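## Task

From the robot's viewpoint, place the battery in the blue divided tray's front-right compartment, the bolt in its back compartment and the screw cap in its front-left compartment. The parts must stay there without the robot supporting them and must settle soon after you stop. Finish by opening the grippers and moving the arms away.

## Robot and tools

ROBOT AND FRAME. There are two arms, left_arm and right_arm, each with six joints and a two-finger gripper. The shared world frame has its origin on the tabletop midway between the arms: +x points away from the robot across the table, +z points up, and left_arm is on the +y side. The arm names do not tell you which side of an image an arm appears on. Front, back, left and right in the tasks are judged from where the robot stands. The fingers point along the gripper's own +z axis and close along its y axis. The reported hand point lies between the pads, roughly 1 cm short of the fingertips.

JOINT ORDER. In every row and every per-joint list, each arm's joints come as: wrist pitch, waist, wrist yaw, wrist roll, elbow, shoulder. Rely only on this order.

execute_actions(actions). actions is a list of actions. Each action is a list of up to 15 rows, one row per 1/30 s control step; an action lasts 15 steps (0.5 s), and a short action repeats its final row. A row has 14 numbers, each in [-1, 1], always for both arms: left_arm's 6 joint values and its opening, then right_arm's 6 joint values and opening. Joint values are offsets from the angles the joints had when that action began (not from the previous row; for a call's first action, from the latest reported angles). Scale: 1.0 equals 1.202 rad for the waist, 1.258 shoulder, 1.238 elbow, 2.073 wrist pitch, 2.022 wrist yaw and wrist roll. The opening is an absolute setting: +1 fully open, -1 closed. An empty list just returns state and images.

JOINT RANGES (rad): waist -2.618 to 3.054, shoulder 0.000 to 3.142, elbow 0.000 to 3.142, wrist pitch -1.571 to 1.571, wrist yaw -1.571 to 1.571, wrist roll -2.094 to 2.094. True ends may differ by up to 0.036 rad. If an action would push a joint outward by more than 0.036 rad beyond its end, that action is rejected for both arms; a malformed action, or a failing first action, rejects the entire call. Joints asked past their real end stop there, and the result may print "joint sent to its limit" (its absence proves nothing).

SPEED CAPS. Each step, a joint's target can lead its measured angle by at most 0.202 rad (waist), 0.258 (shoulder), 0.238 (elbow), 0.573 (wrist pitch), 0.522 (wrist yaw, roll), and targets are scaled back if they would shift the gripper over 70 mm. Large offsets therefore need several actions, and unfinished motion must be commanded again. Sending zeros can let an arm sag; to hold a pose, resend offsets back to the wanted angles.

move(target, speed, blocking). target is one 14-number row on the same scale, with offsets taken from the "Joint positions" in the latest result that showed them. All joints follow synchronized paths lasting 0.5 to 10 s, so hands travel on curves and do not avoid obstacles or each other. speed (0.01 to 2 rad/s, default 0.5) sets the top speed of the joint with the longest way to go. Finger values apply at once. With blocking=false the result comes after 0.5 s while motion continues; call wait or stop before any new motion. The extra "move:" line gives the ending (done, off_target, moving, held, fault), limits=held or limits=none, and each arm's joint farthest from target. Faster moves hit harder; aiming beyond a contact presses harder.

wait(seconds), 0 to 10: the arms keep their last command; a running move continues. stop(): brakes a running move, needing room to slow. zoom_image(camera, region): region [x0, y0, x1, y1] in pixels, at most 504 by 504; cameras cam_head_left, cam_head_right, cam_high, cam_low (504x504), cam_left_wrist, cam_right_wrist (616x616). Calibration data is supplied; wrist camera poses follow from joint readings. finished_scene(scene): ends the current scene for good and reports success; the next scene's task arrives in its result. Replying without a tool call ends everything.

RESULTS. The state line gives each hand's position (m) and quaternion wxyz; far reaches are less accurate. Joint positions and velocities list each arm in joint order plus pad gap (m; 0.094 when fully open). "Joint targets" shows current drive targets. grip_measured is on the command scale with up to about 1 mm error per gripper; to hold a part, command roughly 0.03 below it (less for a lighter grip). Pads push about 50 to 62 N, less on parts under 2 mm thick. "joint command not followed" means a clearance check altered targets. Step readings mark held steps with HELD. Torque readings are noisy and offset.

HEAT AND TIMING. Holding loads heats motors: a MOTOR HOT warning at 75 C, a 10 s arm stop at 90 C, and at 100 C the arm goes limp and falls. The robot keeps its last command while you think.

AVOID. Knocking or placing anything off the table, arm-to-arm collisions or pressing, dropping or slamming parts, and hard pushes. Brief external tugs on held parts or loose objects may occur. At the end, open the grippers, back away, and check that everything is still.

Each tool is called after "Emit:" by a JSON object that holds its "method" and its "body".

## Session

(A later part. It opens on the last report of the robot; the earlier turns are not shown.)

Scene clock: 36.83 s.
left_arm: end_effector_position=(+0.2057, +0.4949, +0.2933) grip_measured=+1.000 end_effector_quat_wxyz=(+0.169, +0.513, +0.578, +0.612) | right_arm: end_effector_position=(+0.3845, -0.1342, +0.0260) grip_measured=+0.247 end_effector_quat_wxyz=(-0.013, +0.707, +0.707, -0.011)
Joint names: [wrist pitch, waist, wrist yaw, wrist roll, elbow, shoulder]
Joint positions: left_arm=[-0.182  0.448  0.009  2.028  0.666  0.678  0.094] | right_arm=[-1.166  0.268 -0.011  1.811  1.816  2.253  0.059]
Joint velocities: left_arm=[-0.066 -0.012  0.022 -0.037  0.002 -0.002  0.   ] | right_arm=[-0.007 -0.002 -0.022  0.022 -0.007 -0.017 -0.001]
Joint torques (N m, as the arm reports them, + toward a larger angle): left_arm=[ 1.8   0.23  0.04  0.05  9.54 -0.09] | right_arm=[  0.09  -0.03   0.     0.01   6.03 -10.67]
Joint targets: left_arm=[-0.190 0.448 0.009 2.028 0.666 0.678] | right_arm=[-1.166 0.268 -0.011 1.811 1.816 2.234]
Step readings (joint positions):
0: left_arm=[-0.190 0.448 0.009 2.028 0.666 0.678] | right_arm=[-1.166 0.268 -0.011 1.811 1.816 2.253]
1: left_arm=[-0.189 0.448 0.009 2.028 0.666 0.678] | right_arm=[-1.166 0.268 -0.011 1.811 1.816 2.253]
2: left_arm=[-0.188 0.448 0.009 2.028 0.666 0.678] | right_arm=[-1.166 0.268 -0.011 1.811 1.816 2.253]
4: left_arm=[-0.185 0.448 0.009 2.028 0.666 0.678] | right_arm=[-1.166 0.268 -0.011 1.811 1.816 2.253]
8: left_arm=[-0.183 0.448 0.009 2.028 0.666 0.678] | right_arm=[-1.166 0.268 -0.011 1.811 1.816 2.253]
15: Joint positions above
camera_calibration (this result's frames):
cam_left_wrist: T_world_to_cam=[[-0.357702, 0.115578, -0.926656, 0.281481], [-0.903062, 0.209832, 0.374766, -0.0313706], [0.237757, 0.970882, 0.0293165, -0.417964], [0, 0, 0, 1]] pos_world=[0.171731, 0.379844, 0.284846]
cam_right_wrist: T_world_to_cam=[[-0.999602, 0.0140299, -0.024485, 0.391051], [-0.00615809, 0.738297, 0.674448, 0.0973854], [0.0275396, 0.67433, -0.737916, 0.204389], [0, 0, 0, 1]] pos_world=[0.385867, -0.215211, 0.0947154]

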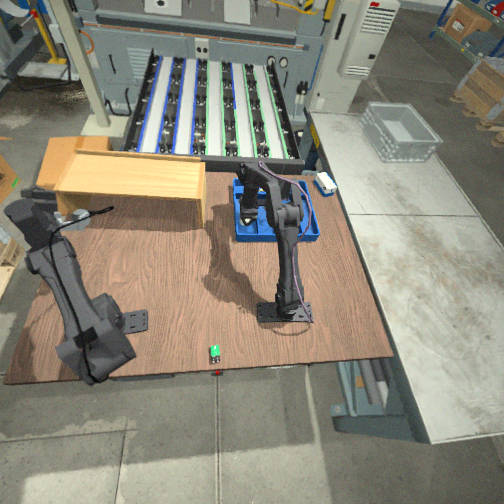

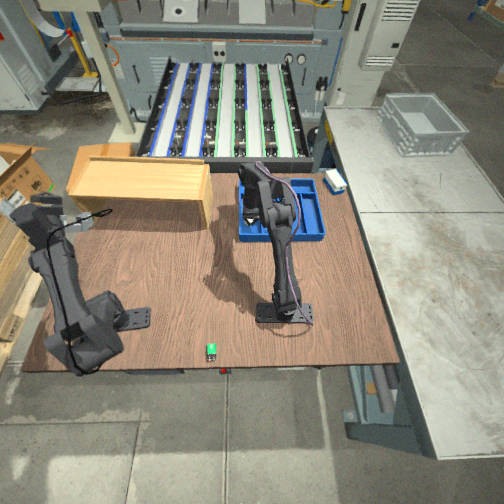

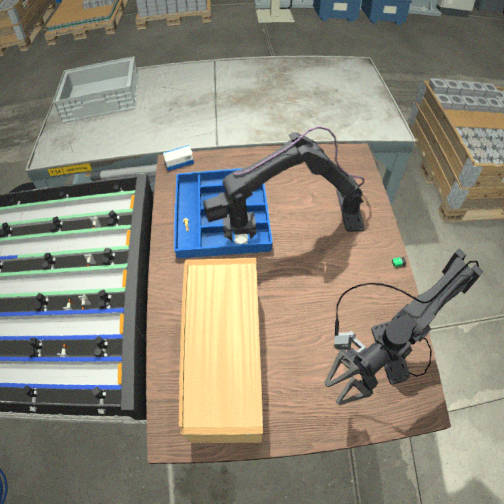

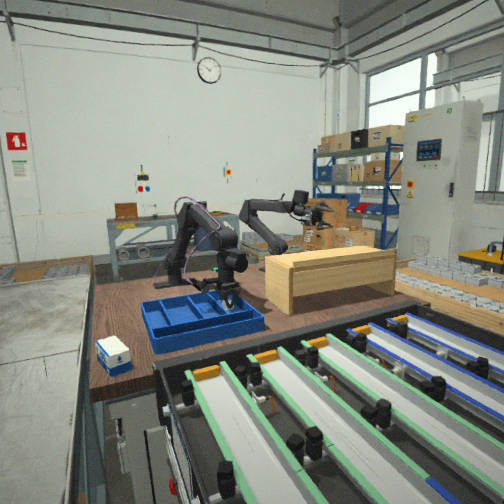

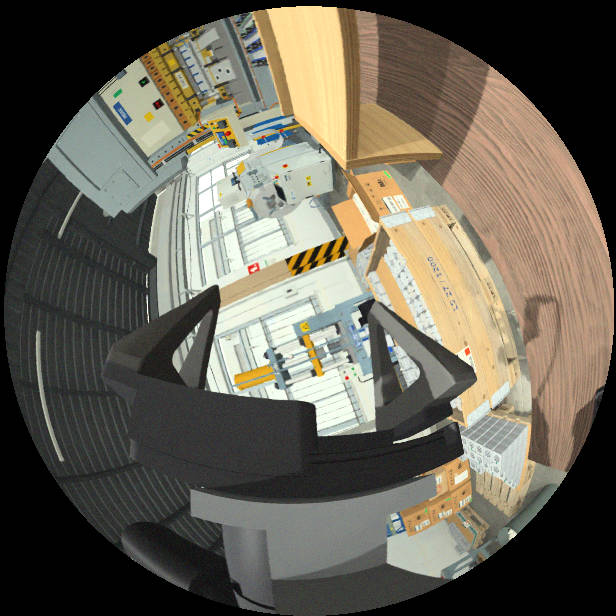

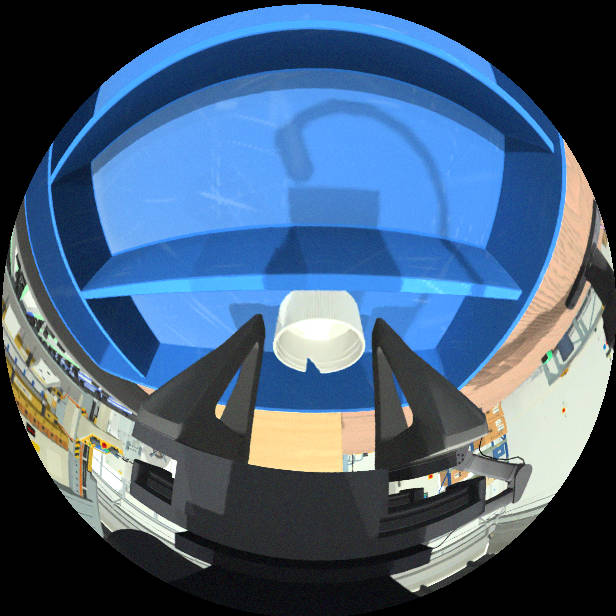

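Emit:
{"method": "move", "body": {"target": [-0.03,0,0,0,0,0,1, -0.147,0,0,0,0.29,-0.015,0.25], "speed": 0.7}}

Scene clock: 38.60 s.
left_arm: end_effector_position=(+0.2043, +0.4940, +0.2857) grip_measured=+1.000 end_effector_quat_wxyz=(+0.166, +0.519, +0.585, +0.600) | right_arm: end_effector_position=(+0.3981, -0.1309, +0.1073) grip_measured=+0.247 end_effector_quat_wxyz=(-0.002, +0.707, +0.707, +0.007)
Joint names: [wrist pitch, waist, wrist yaw, wrist roll, elbow, shoulder]
Joint positions: left_arm=[-0.214  0.448  0.009  2.028  0.666  0.678  0.094] | right_arm=[-1.453  0.268 -0.011  1.811  2.15   2.259  0.059]
Joint velocities: left_arm=[ 0.081 -0.002 -0.022 -0.051  0.012 -0.007  0.   ] | right_arm=[-0.037 -0.017  0.007 -0.037  0.007 -0.007 -0.001]
Joint torques (N m, as the arm reports them, + toward a larger angle): left_arm=[ 1.59  0.05  0.04  0.04  9.53 -0.01] | right_arm=[ -0.04  -0.06   0.     0.     8.42 -11.32]
Joint targets: left_arm=[-0.244 0.448 0.009 2.028 0.666 0.678] | right_arm=[-1.471 0.268 -0.011 1.811 2.175 2.234]
move: off_target (left_arm, right_arm); limits=none; left_arm: farthest joint: the wrist pitch, 0.031 radians from its target (0.062 radians at the start); right_arm: farthest joint: the shoulder, 0.025 radians from its target (0.019 radians at the start)
camera_calibration (this result's frames):
cam_left_wrist: T_world_to_cam=[[-0.381773, 0.0996428, -0.918869, 0.284618], [-0.893028, 0.216475, 0.394511, -0.0405284], [0.238222, 0.97119, 0.00633971, -0.410231], [0, 0, 0, 1]] pos_world=[0.170192, 0.378825, 0.280116]
cam_right_wrist: T_world_to_cam=[[-0.997848, 0.0144588, -0.0639505, 0.410161], [-0.0330288, 0.731723, 0.680801, 0.0493632], [0.0566377, 0.681448, -0.729671, 0.250204], [0, 0, 0, 1]] pos_world=[0.396738, -0.212552, 0.17519]

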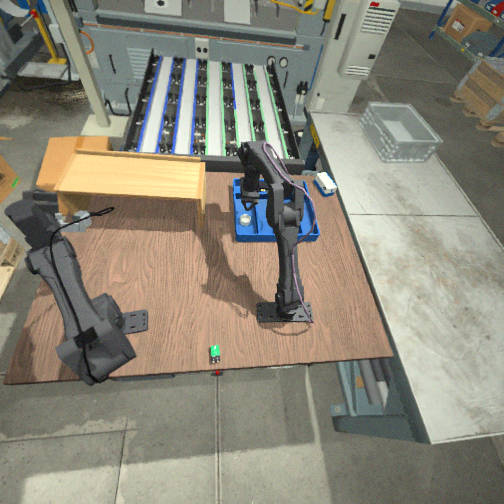

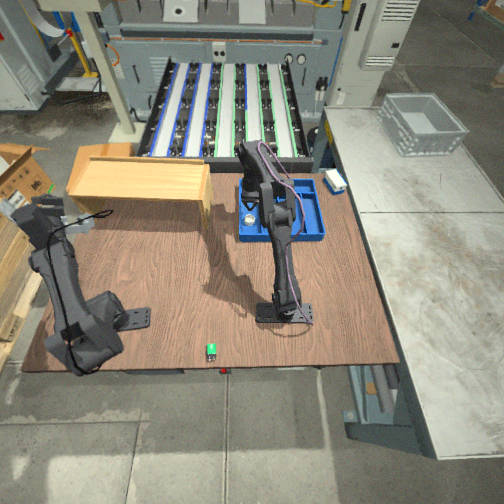

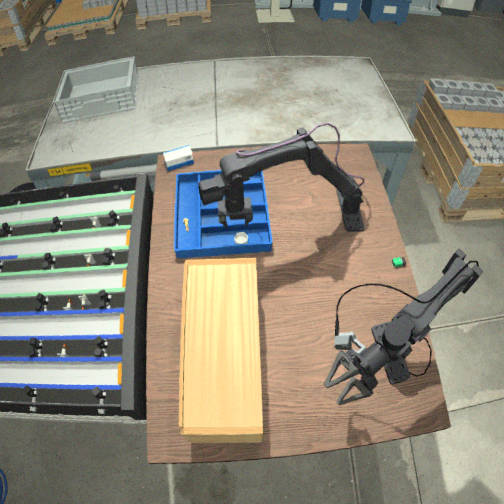

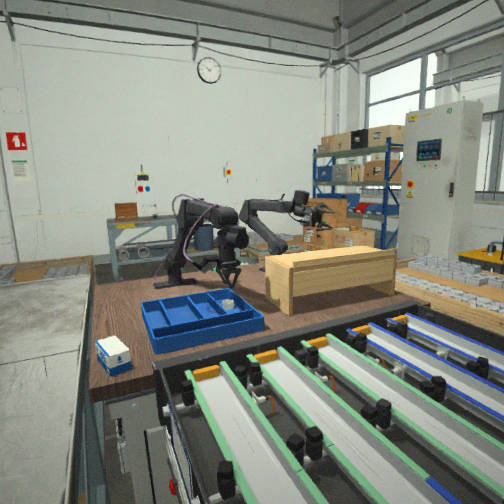

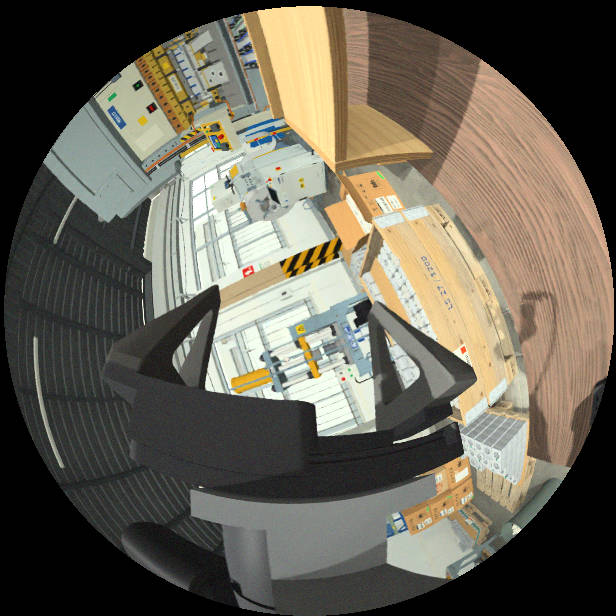

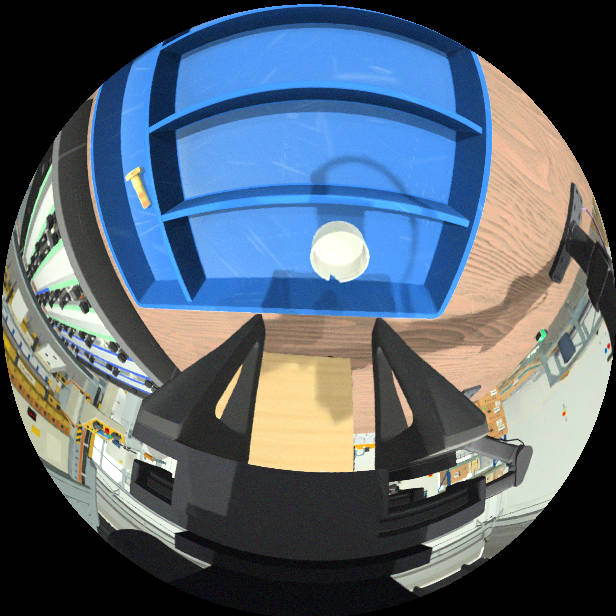

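Emit:
{"method": "zoom_image", "body": {"camera": "cam_right_wrist", "region": [150, 0, 500, 130]}}

Region (150, 0, 500, 130) of cam_right_wrist's 616x616 image, scaled by 1.440, with more detail than that image has; it fills the top 187 rows of this view, and the rest is white.

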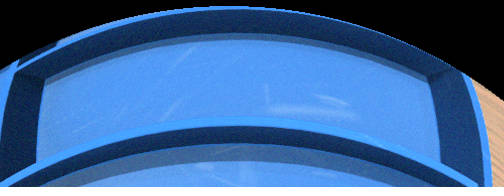

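Emit:
{"method": "move", "body": {"target": [0,0,0,0,0,0,1, 0.046,0.833,0,-0.357,-0.371,-0.286,0.5], "speed": 0.9}}

Emit:
{"method": "move", "body": {"target": [0,0,0,0,0,0,1, 0.04,0.69,0,-0.29,-0.30,-0.245,0.5], "speed": 0.8}}

Scene clock: 40.97 s.
left_arm: end_effector_position=(+0.2047, +0.4942, +0.2876) grip_measured=+1.000 end_effector_quat_wxyz=(+0.167, +0.517, +0.583, +0.604) | right_arm: end_effector_position=(+0.0812, +0.1026, +0.1201) grip_measured=+0.498 end_effector_quat_wxyz=(-0.014, -0.076, +0.997, -0.009)
Joint names: [wrist pitch, waist, wrist yaw, wrist roll, elbow, shoulder]
Joint positions: left_arm=[-0.206  0.448  0.009  2.028  0.666  0.678  0.094] | right_arm=[-1.368  1.275 -0.018  1.095  1.7    1.93   0.07 ]
Joint velocities: left_arm=[-0.007 -0.007 -0.037 -0.007 -0.002  0.017  0.   ] | right_arm=[ 0.037 -0.012  0.022 -0.037 -0.012 -0.022 -0.   ]
Joint torques (N m, as the arm reports them, + toward a larger angle): left_arm=[1.84 0.   0.03 0.06 9.57 0.06] | right_arm=[ 0.21 -0.64  0.05 -0.07  5.28 -9.22]
Joint targets: left_arm=[-0.214 0.448 0.009 2.028 0.666 0.678] | right_arm=[-1.357 1.269 -0.011 1.089 1.691 1.899]
move: off_target (right_arm); limits=none; left_arm: farthest joint: the wrist pitch, 0.008 radians from its target (0.000 radians at the start); right_arm: farthest joint: the shoulder, 0.030 radians from its target (0.360 radians at the start)
camera_calibration (this result's frames):
cam_left_wrist: T_world_to_cam=[[-0.375628, 0.103711, -0.920949, 0.283848], [-0.895647, 0.214741, 0.38949, -0.0381836], [0.23816, 0.971149, 0.0122255, -0.412225], [0, 0, 0, 1]] pos_world=[0.170598, 0.379094, 0.281322]
cam_right_wrist: T_world_to_cam=[[0.137138, -0.989676, -0.0416411, 0.09963], [-0.709848, -0.127509, 0.692718, 0.000969771], [-0.690876, -0.0654392, -0.720006, 0.254559], [0, 0, 0, 1]] pos_world=[0.162894, 0.115383, 0.186761]

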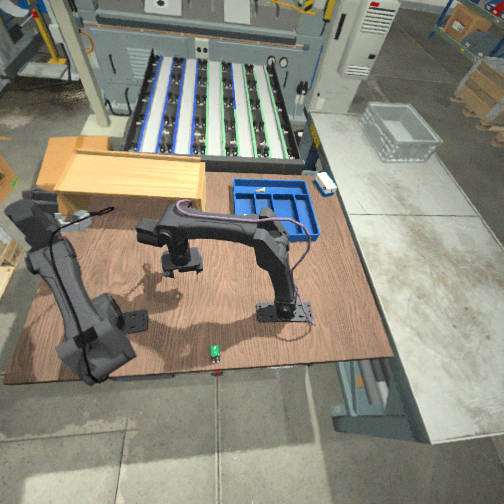

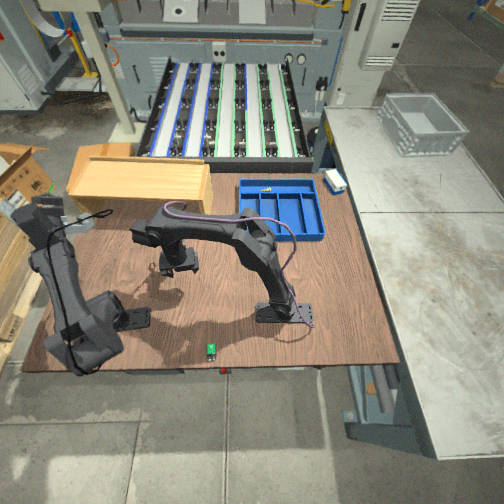

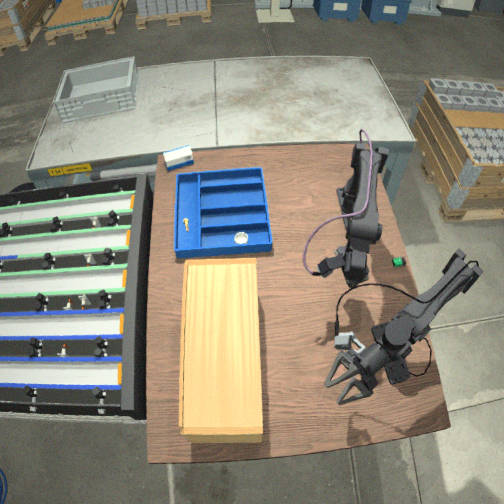

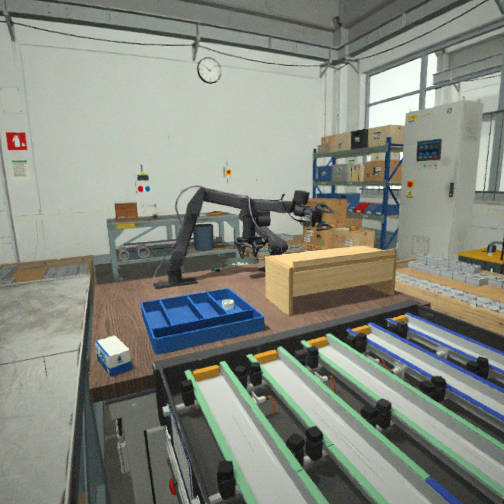

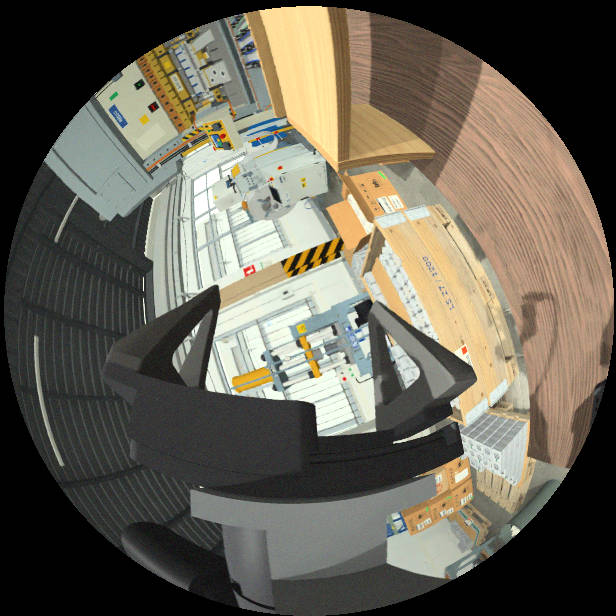

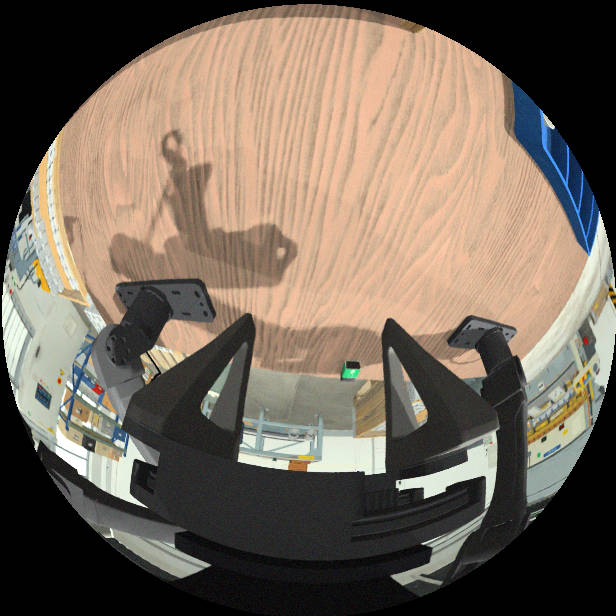

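Scene clock: 42.83 s.
left_arm: end_effector_position=(+0.2050, +0.4944, +0.2896) grip_measured=+1.000 end_effector_quat_wxyz=(+0.168, +0.516, +0.581, +0.607) | right_arm: end_effector_position=(-0.1691, +0.0064, +0.1153) grip_measured=+0.498 end_effector_quat_wxyz=(+0.016, +0.703, -0.710, +0.017)
Joint names: [wrist pitch, waist, wrist yaw, wrist roll, elbow, shoulder]
Joint positions: left_arm=[-0.198  0.448  0.009  2.028  0.666  0.678  0.094] | right_arm=[-1.299  2.103 -0.021  0.514  1.337  1.65   0.07 ]
Joint velocities: left_arm=[ 0.051  0.002 -0.066 -0.007 -0.002 -0.007  0.   ] | right_arm=[ 0.037  0.012 -0.022 -0.11  -0.002  0.002  0.   ]
Joint torques (N m, as the arm reports them, + toward a larger angle): left_arm=[ 1.83  0.13  0.05  0.04  9.69 -0.04] | right_arm=[ 0.24  0.09  0.01 -0.06  5.29 -6.98]
Joint targets: left_arm=[-0.206 0.448 0.009 2.028 0.666 0.678] | right_arm=[-1.285 2.105 -0.018 0.509 1.329 1.621]
move: off_target (right_arm); limits=none; left_arm: farthest joint: the wrist pitch, 0.008 radians from its target (0.000 radians at the start); right_arm: farthest joint: the shoulder, 0.029 radians from its target (0.308 radians at the start)
camera_calibration (this result's frames):
cam_left_wrist: T_world_to_cam=[[-0.369469, 0.107788, -0.92297, 0.283056], [-0.898232, 0.21303, 0.384445, -0.0358384], [0.238059, 0.971082, 0.0181105, -0.414211], [0, 0, 0, 1]] pos_world=[0.170996, 0.379357, 0.282531]
cam_right_wrist: T_world_to_cam=[[0.998137, -0.0260463, -0.0551818, 0.179522], [0.0204804, -0.708867, 0.705045, -0.0597928], [-0.0574804, -0.704861, -0.707012, 0.18156], [0, 0, 0, 1]] pos_world=[-0.167527, 0.0902656, 0.180428]

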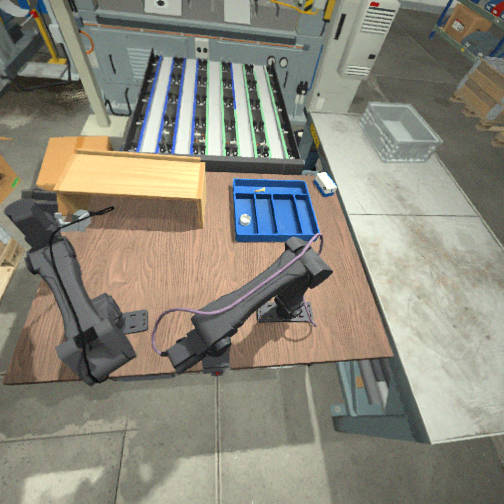

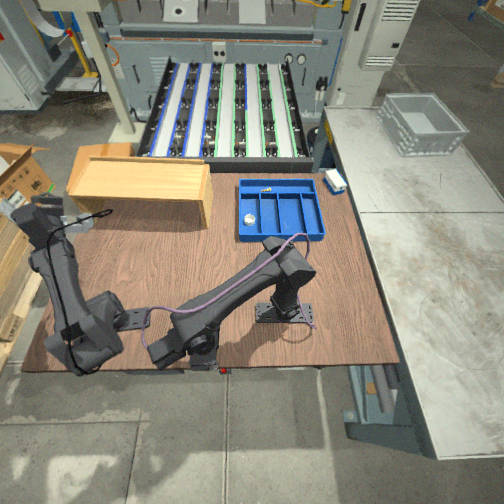

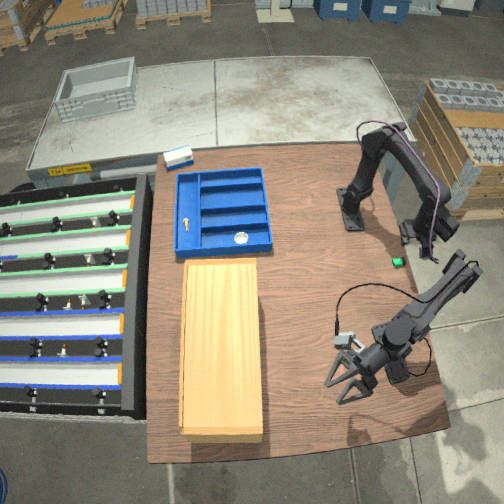

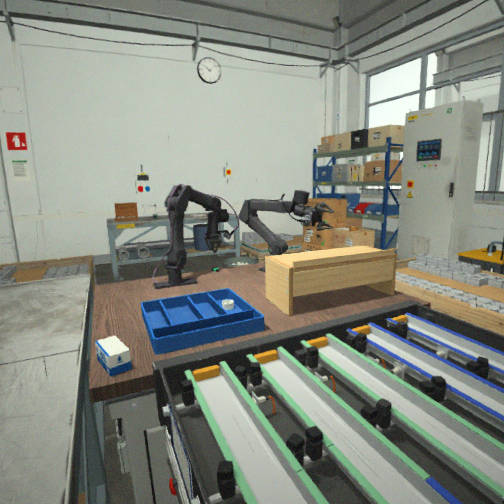

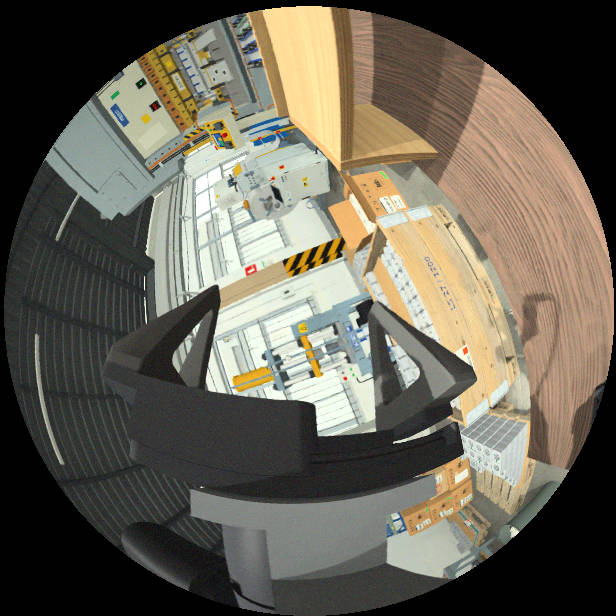

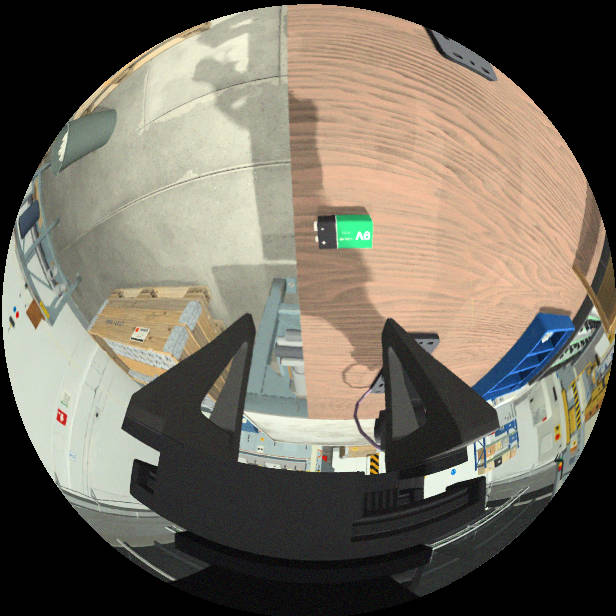

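Emit:
{"method": "move", "body": {"target": [-0.02,0,0,0,0,0,1, 0.143,-0.072,0.01,-0.043,-0.176,0.022,0.6], "speed": 0.6}}

Scene clock: 44.53 s.
left_arm: end_effector_position=(+0.2046, +0.4941, +0.2870) grip_measured=+1.000 end_effector_quat_wxyz=(+0.167, +0.518, +0.584, +0.603) | right_arm: end_effector_position=(-0.1510, +0.0223, +0.0546) grip_measured=+0.597 end_effector_quat_wxyz=(+0.008, +0.704, -0.710, -0.002)
Joint names: [wrist pitch, waist, wrist yaw, wrist roll, elbow, shoulder]
Joint positions: left_arm=[-0.208  0.448  0.009  2.028  0.666  0.678  0.094] | right_arm=[-1.017  2.025 -0.016  0.434  1.124  1.679  0.075]
Joint velocities: left_arm=[-0.037 -0.017 -0.007 -0.007  0.007  0.012  0.   ] | right_arm=[-0.022 -0.022  0.051 -0.051  0.002 -0.007 -0.   ]
Joint torques (N m, as the arm reports them, + toward a larger angle): left_arm=[ 1.55  0.03  0.08  0.03  9.42 -0.2 ] | right_arm=[ 0.3  -0.74  0.13 -0.05  5.46 -5.21]
Joint targets: left_arm=[-0.239 0.448 0.009 2.028 0.666 0.678] | right_arm=[-1.002 2.017 -0.001 0.428 1.119 1.678]
move: off_target (left_arm); limits=none; left_arm: farthest joint: the wrist pitch, 0.031 radians from its target (0.042 radians at the start); right_arm: farthest joint: the wrist pitch, 0.015 radians from its target (0.296 radians at the start)
camera_calibration (this result's frames):
cam_left_wrist: T_world_to_cam=[[-0.377678, 0.102354, -0.920263, 0.284107], [-0.894778, 0.215317, 0.391167, -0.0389653], [0.238185, 0.971166, 0.0102636, -0.411562], [0, 0, 0, 1]] pos_world=[0.170464, 0.379005, 0.280919]
cam_right_wrist: T_world_to_cam=[[0.99723, -0.0212372, -0.07128, 0.159133], [0.0327249, -0.735331, 0.676917, -0.00212387], [-0.0667903, -0.677375, -0.732599, 0.15031], [0, 0, 0, 1]] pos_world=[-0.148584, 0.103634, 0.122898]

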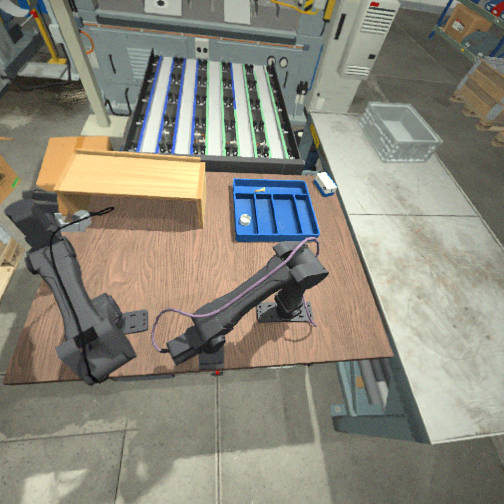

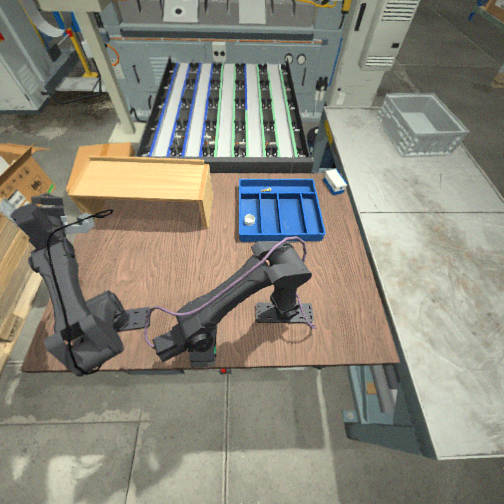

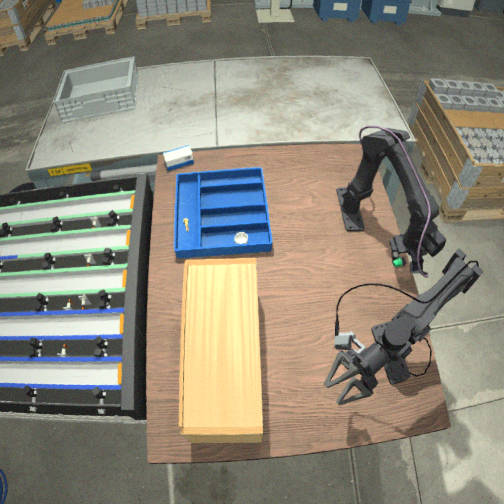

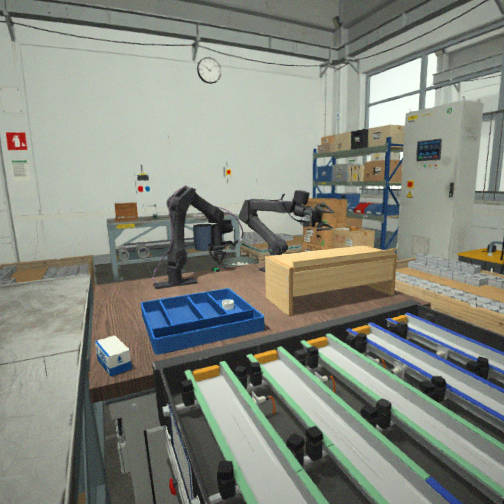

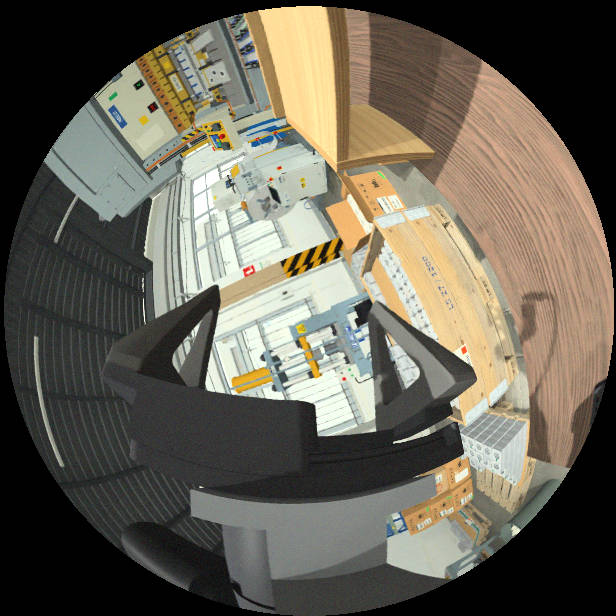

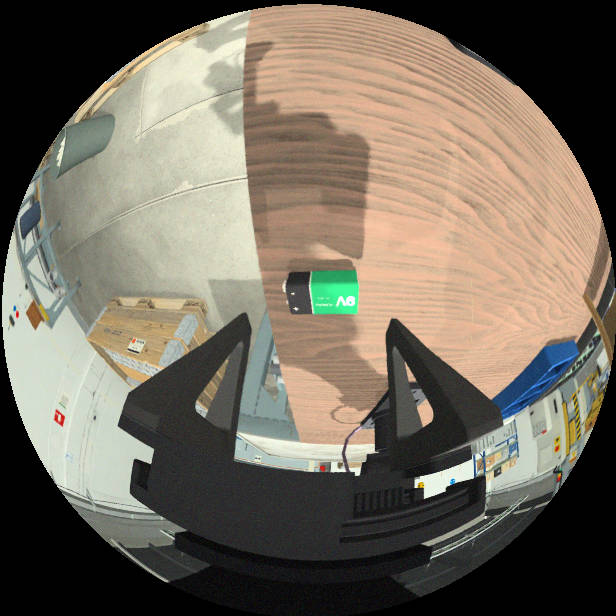

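Emit:
{"method": "move", "body": {"target": [0,0,0,0,0,0,1, 0.082,0,0,0,-0.097,0.046,0.6], "speed": 0.3}}

Scene clock: 45.90 s.
left_arm: end_effector_position=(+0.2049, +0.4944, +0.2889) grip_measured=+1.000 end_effector_quat_wxyz=(+0.168, +0.516, +0.582, +0.606) | right_arm: end_effector_position=(-0.1487, +0.0173, +0.0132) grip_measured=+0.597 end_effector_quat_wxyz=(+0.010, +0.705, -0.710, +0.005)
Joint names: [wrist pitch, waist, wrist yaw, wrist roll, elbow, shoulder]
Joint positions: left_arm=[-0.2    0.448  0.009  2.028  0.666  0.678  0.094] | right_arm=[-0.862  2.025 -0.016  0.433  1.011  1.736  0.075]
Joint velocities: left_arm=[ 0.007 -0.002  0.022 -0.007 -0.007 -0.002  0.   ] | right_arm=[-0.051  0.017  0.022  0.037  0.002 -0.012 -0.   ]
Joint torques (N m, as the arm reports them, + toward a larger angle): left_arm=[ 1.8  -0.08  0.03  0.05  9.45  0.1 ] | right_arm=[ 0.24 -0.03 -0.02  0.01  4.92 -5.19]
Joint targets: left_arm=[-0.208 0.448 0.009 2.028 0.666 0.678] | right_arm=[-0.847 2.025 -0.016 0.433 1.004 1.737]
move: done; limits=none; left_arm: farthest joint: the wrist pitch, 0.008 radians from its target (0.000 radians at the start); right_arm: farthest joint: the wrist pitch, 0.015 radians from its target (0.170 radians at the start)
camera_calibration (this result's frames):
cam_left_wrist: T_world_to_cam=[[-0.371524, 0.106428, -0.922303, 0.283322], [-0.897374, 0.213598, 0.386129, -0.0366202], [0.238097, 0.971107, 0.0161489, -0.41355], [0, 0, 0, 1]] pos_world=[0.170864, 0.37927, 0.282128]
cam_right_wrist: T_world_to_cam=[[0.997646, -0.0217561, -0.0650242, 0.153808], [0.0289212, -0.726322, 0.686746, 0.021307], [-0.0621694, -0.68701, -0.723984, 0.117497], [0, 0, 0, 1]] pos_world=[-0.146757, 0.0995439, 0.0804349]

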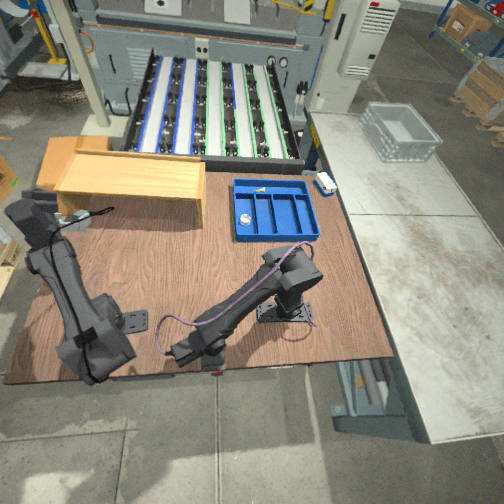

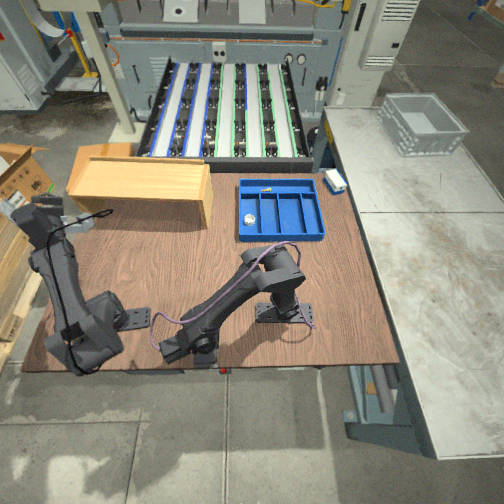

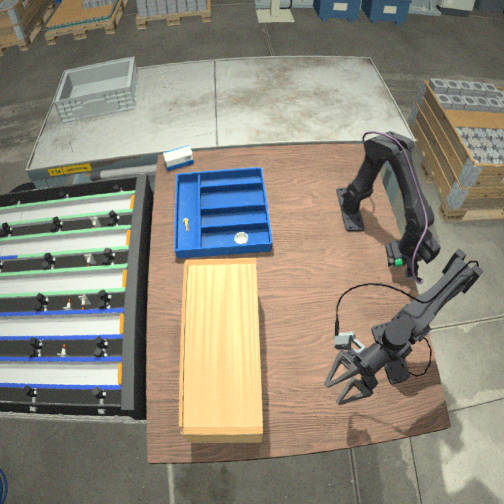

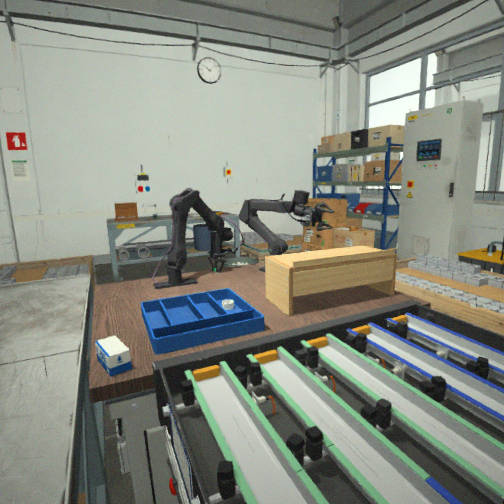

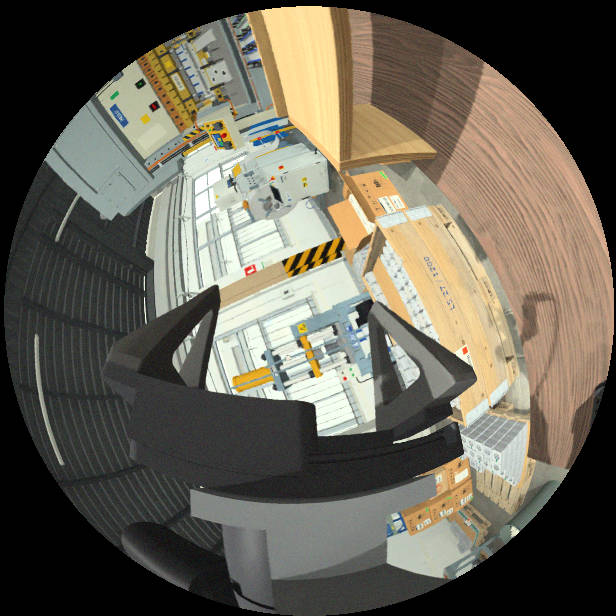

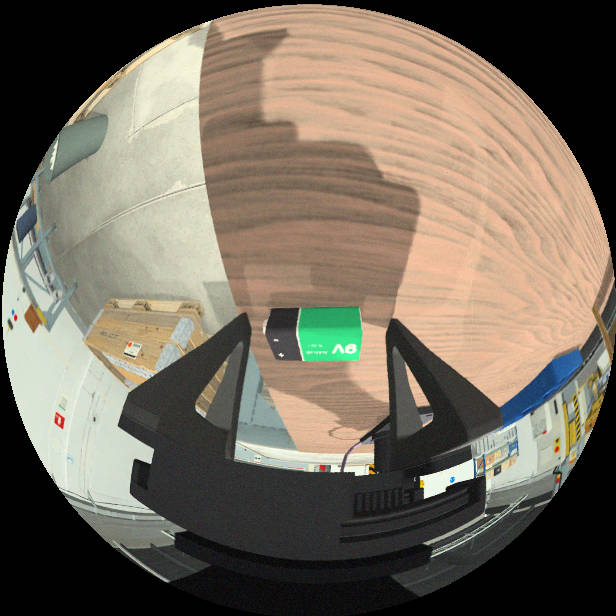

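Emit:
{"method": "execute_actions", "body": {"actions": [[[0,0,0,0,0,0,1, 0,0,0,0,0,0,0.2]],[[0,0,0,0,0,0,1, 0,0,0,0,0,0,-0.02]]]}}

Scene clock: 47.77 s.
left_arm: end_effector_position=(+0.2056, +0.4948, +0.2926) grip_measured=+1.000 end_effector_quat_wxyz=(+0.169, +0.513, +0.578, +0.611) | right_arm: end_effector_position=(-0.1488, +0.0174, +0.0132) grip_measured=-0.010 end_effector_quat_wxyz=(+0.010, +0.705, -0.710, +0.004)
Joint names: [wrist pitch, waist, wrist yaw, wrist roll, elbow, shoulder]
Joint positions: left_arm=[-0.185  0.448  0.009  2.028  0.666  0.678  0.094] | right_arm=[-0.862  2.025 -0.016  0.433  1.011  1.736  0.047]
Joint velocities: left_arm=[ 0.022 -0.012 -0.007  0.037 -0.002  0.007  0.   ] | right_arm=[ 0.051 -0.002 -0.022  0.051 -0.017  0.012  0.001]
Joint torques (N m, as the arm reports them, + toward a larger angle): left_arm=[ 1.83 -0.1   0.05  0.09  9.6  -0.29] | right_arm=[ 0.13 -0.04 -0.02  0.01  5.55 -5.28]
Joint targets: left_arm=[-0.193 0.448 0.009 2.028 0.666 0.678] | right_arm=[-0.861 2.025 -0.016 0.433 1.011 1.736]
Step readings (joint positions; steps 1 to 15: 1st action; 16 to 30: 2nd action):
0: left_arm=[-0.200 0.448 0.009 2.028 0.666 0.678] | right_arm=[-0.861 2.025 -0.016 0.433 1.011 1.736]
1: left_arm=[-0.200 0.448 0.009 2.028 0.666 0.678] | right_arm=[-0.861 2.025 -0.016 0.433 1.011 1.736]
2: left_arm=[-0.199 0.448 0.009 2.028 0.666 0.678] | right_arm=[-0.861 2.025 -0.016 0.433 1.011 1.736]
4: left_arm=[-0.196 0.448 0.009 2.028 0.666 0.678] | right_arm=[-0.861 2.025 -0.016 0.433 1.011 1.736]
8: left_arm=[-0.194 0.448 0.009 2.028 0.666 0.678] | right_arm=[-0.861 2.025 -0.016 0.433 1.011 1.736]
15: left_arm=[-0.193 0.448 0.009 2.028 0.666 0.678] | right_arm=[-0.861 2.025 -0.016 0.433 1.011 1.736]
16: left_arm=[-0.192 0.448 0.009 2.028 0.666 0.678] | right_arm=[-0.861 2.025 -0.017 0.433 1.011 1.736]
17: left_arm=[-0.191 0.448 0.009 2.028 0.666 0.678] | right_arm=[-0.862 2.025 -0.016 0.433 1.011 1.736]
19: left_arm=[-0.188 0.448 0.009 2.028 0.666 0.678] | right_arm=[-0.862 2.025 -0.016 0.433 1.011 1.736]
23: left_arm=[-0.186 0.448 0.009 2.028 0.666 0.678] | right_arm=[-0.862 2.025 -0.016 0.433 1.011 1.736]
30: Joint positions above
camera_calibration (this result's frames):
cam_left_wrist: T_world_to_cam=[[-0.359765, 0.114212, -0.926026, 0.281763], [-0.902226, 0.210386, 0.376466, -0.0321525], [0.23782, 0.970924, 0.0273559, -0.41731], [0, 0, 0, 1]] pos_world=[0.171604, 0.37976, 0.28444]
cam_right_wrist: T_world_to_cam=[[0.997613, -0.0217496, -0.0655321, 0.153911], [0.0292637, -0.726453, 0.686593, 0.0214078], [-0.0625391, -0.686872, -0.724083, 0.117475], [0, 0, 0, 1]] pos_world=[-0.146824, 0.0995893, 0.0804491]

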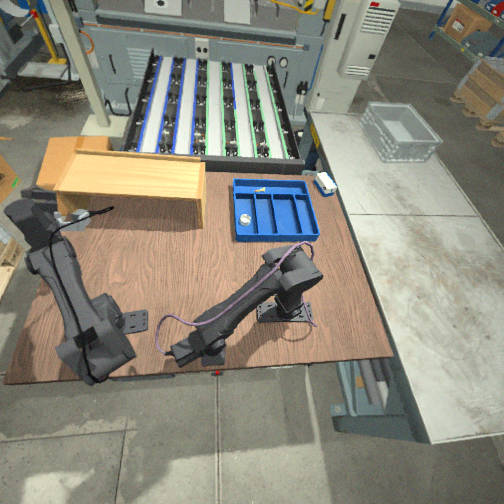

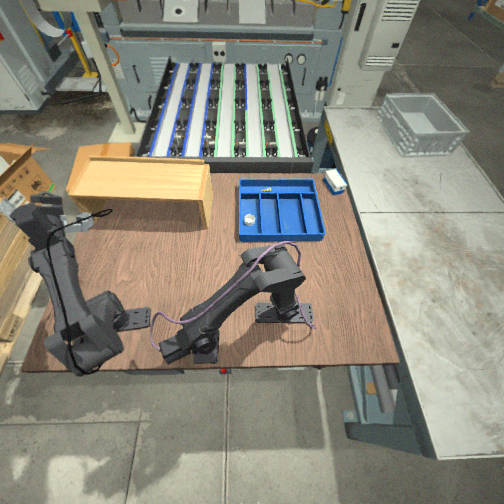

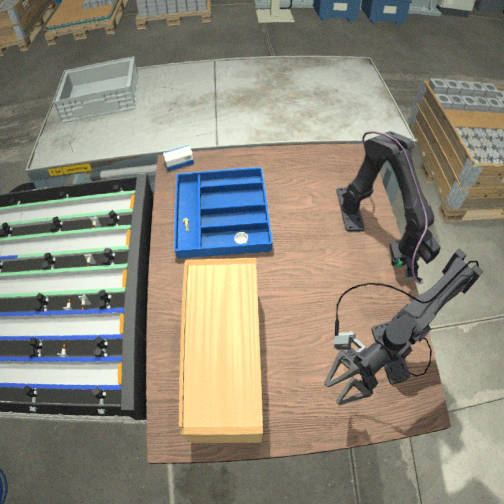

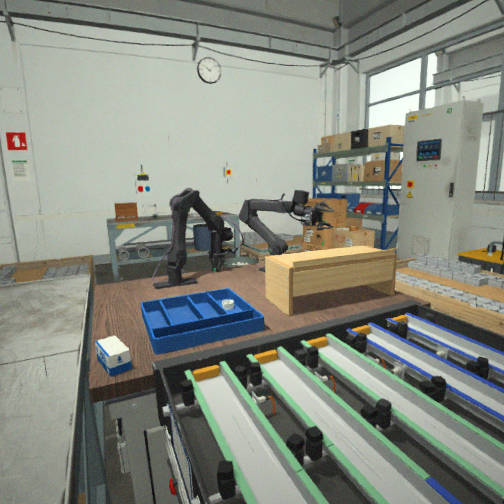

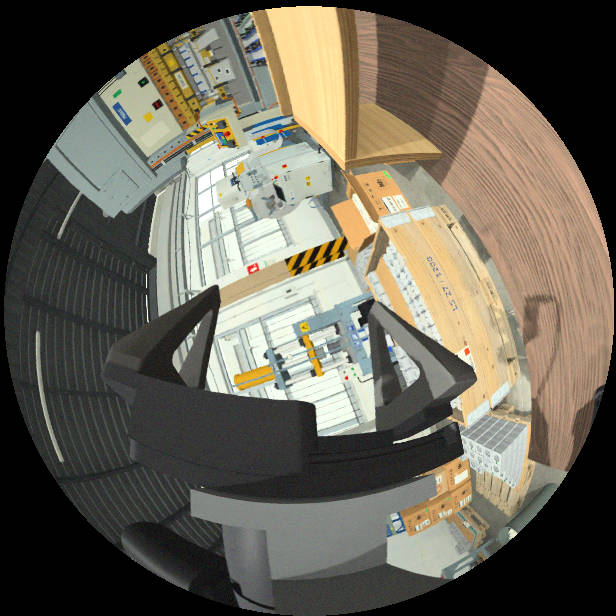

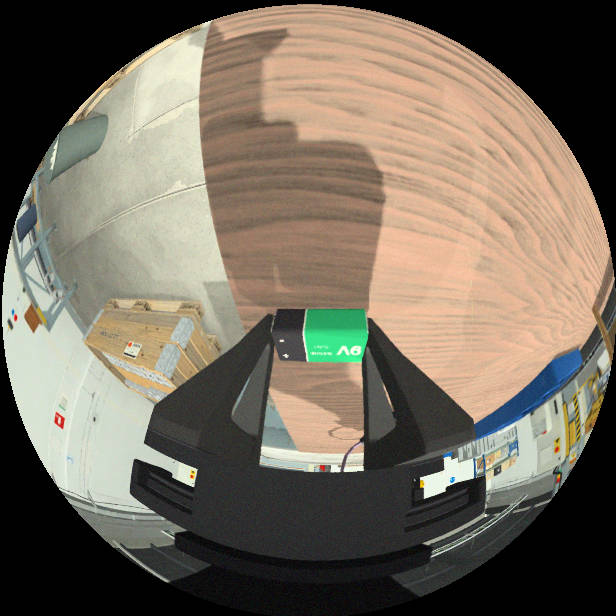

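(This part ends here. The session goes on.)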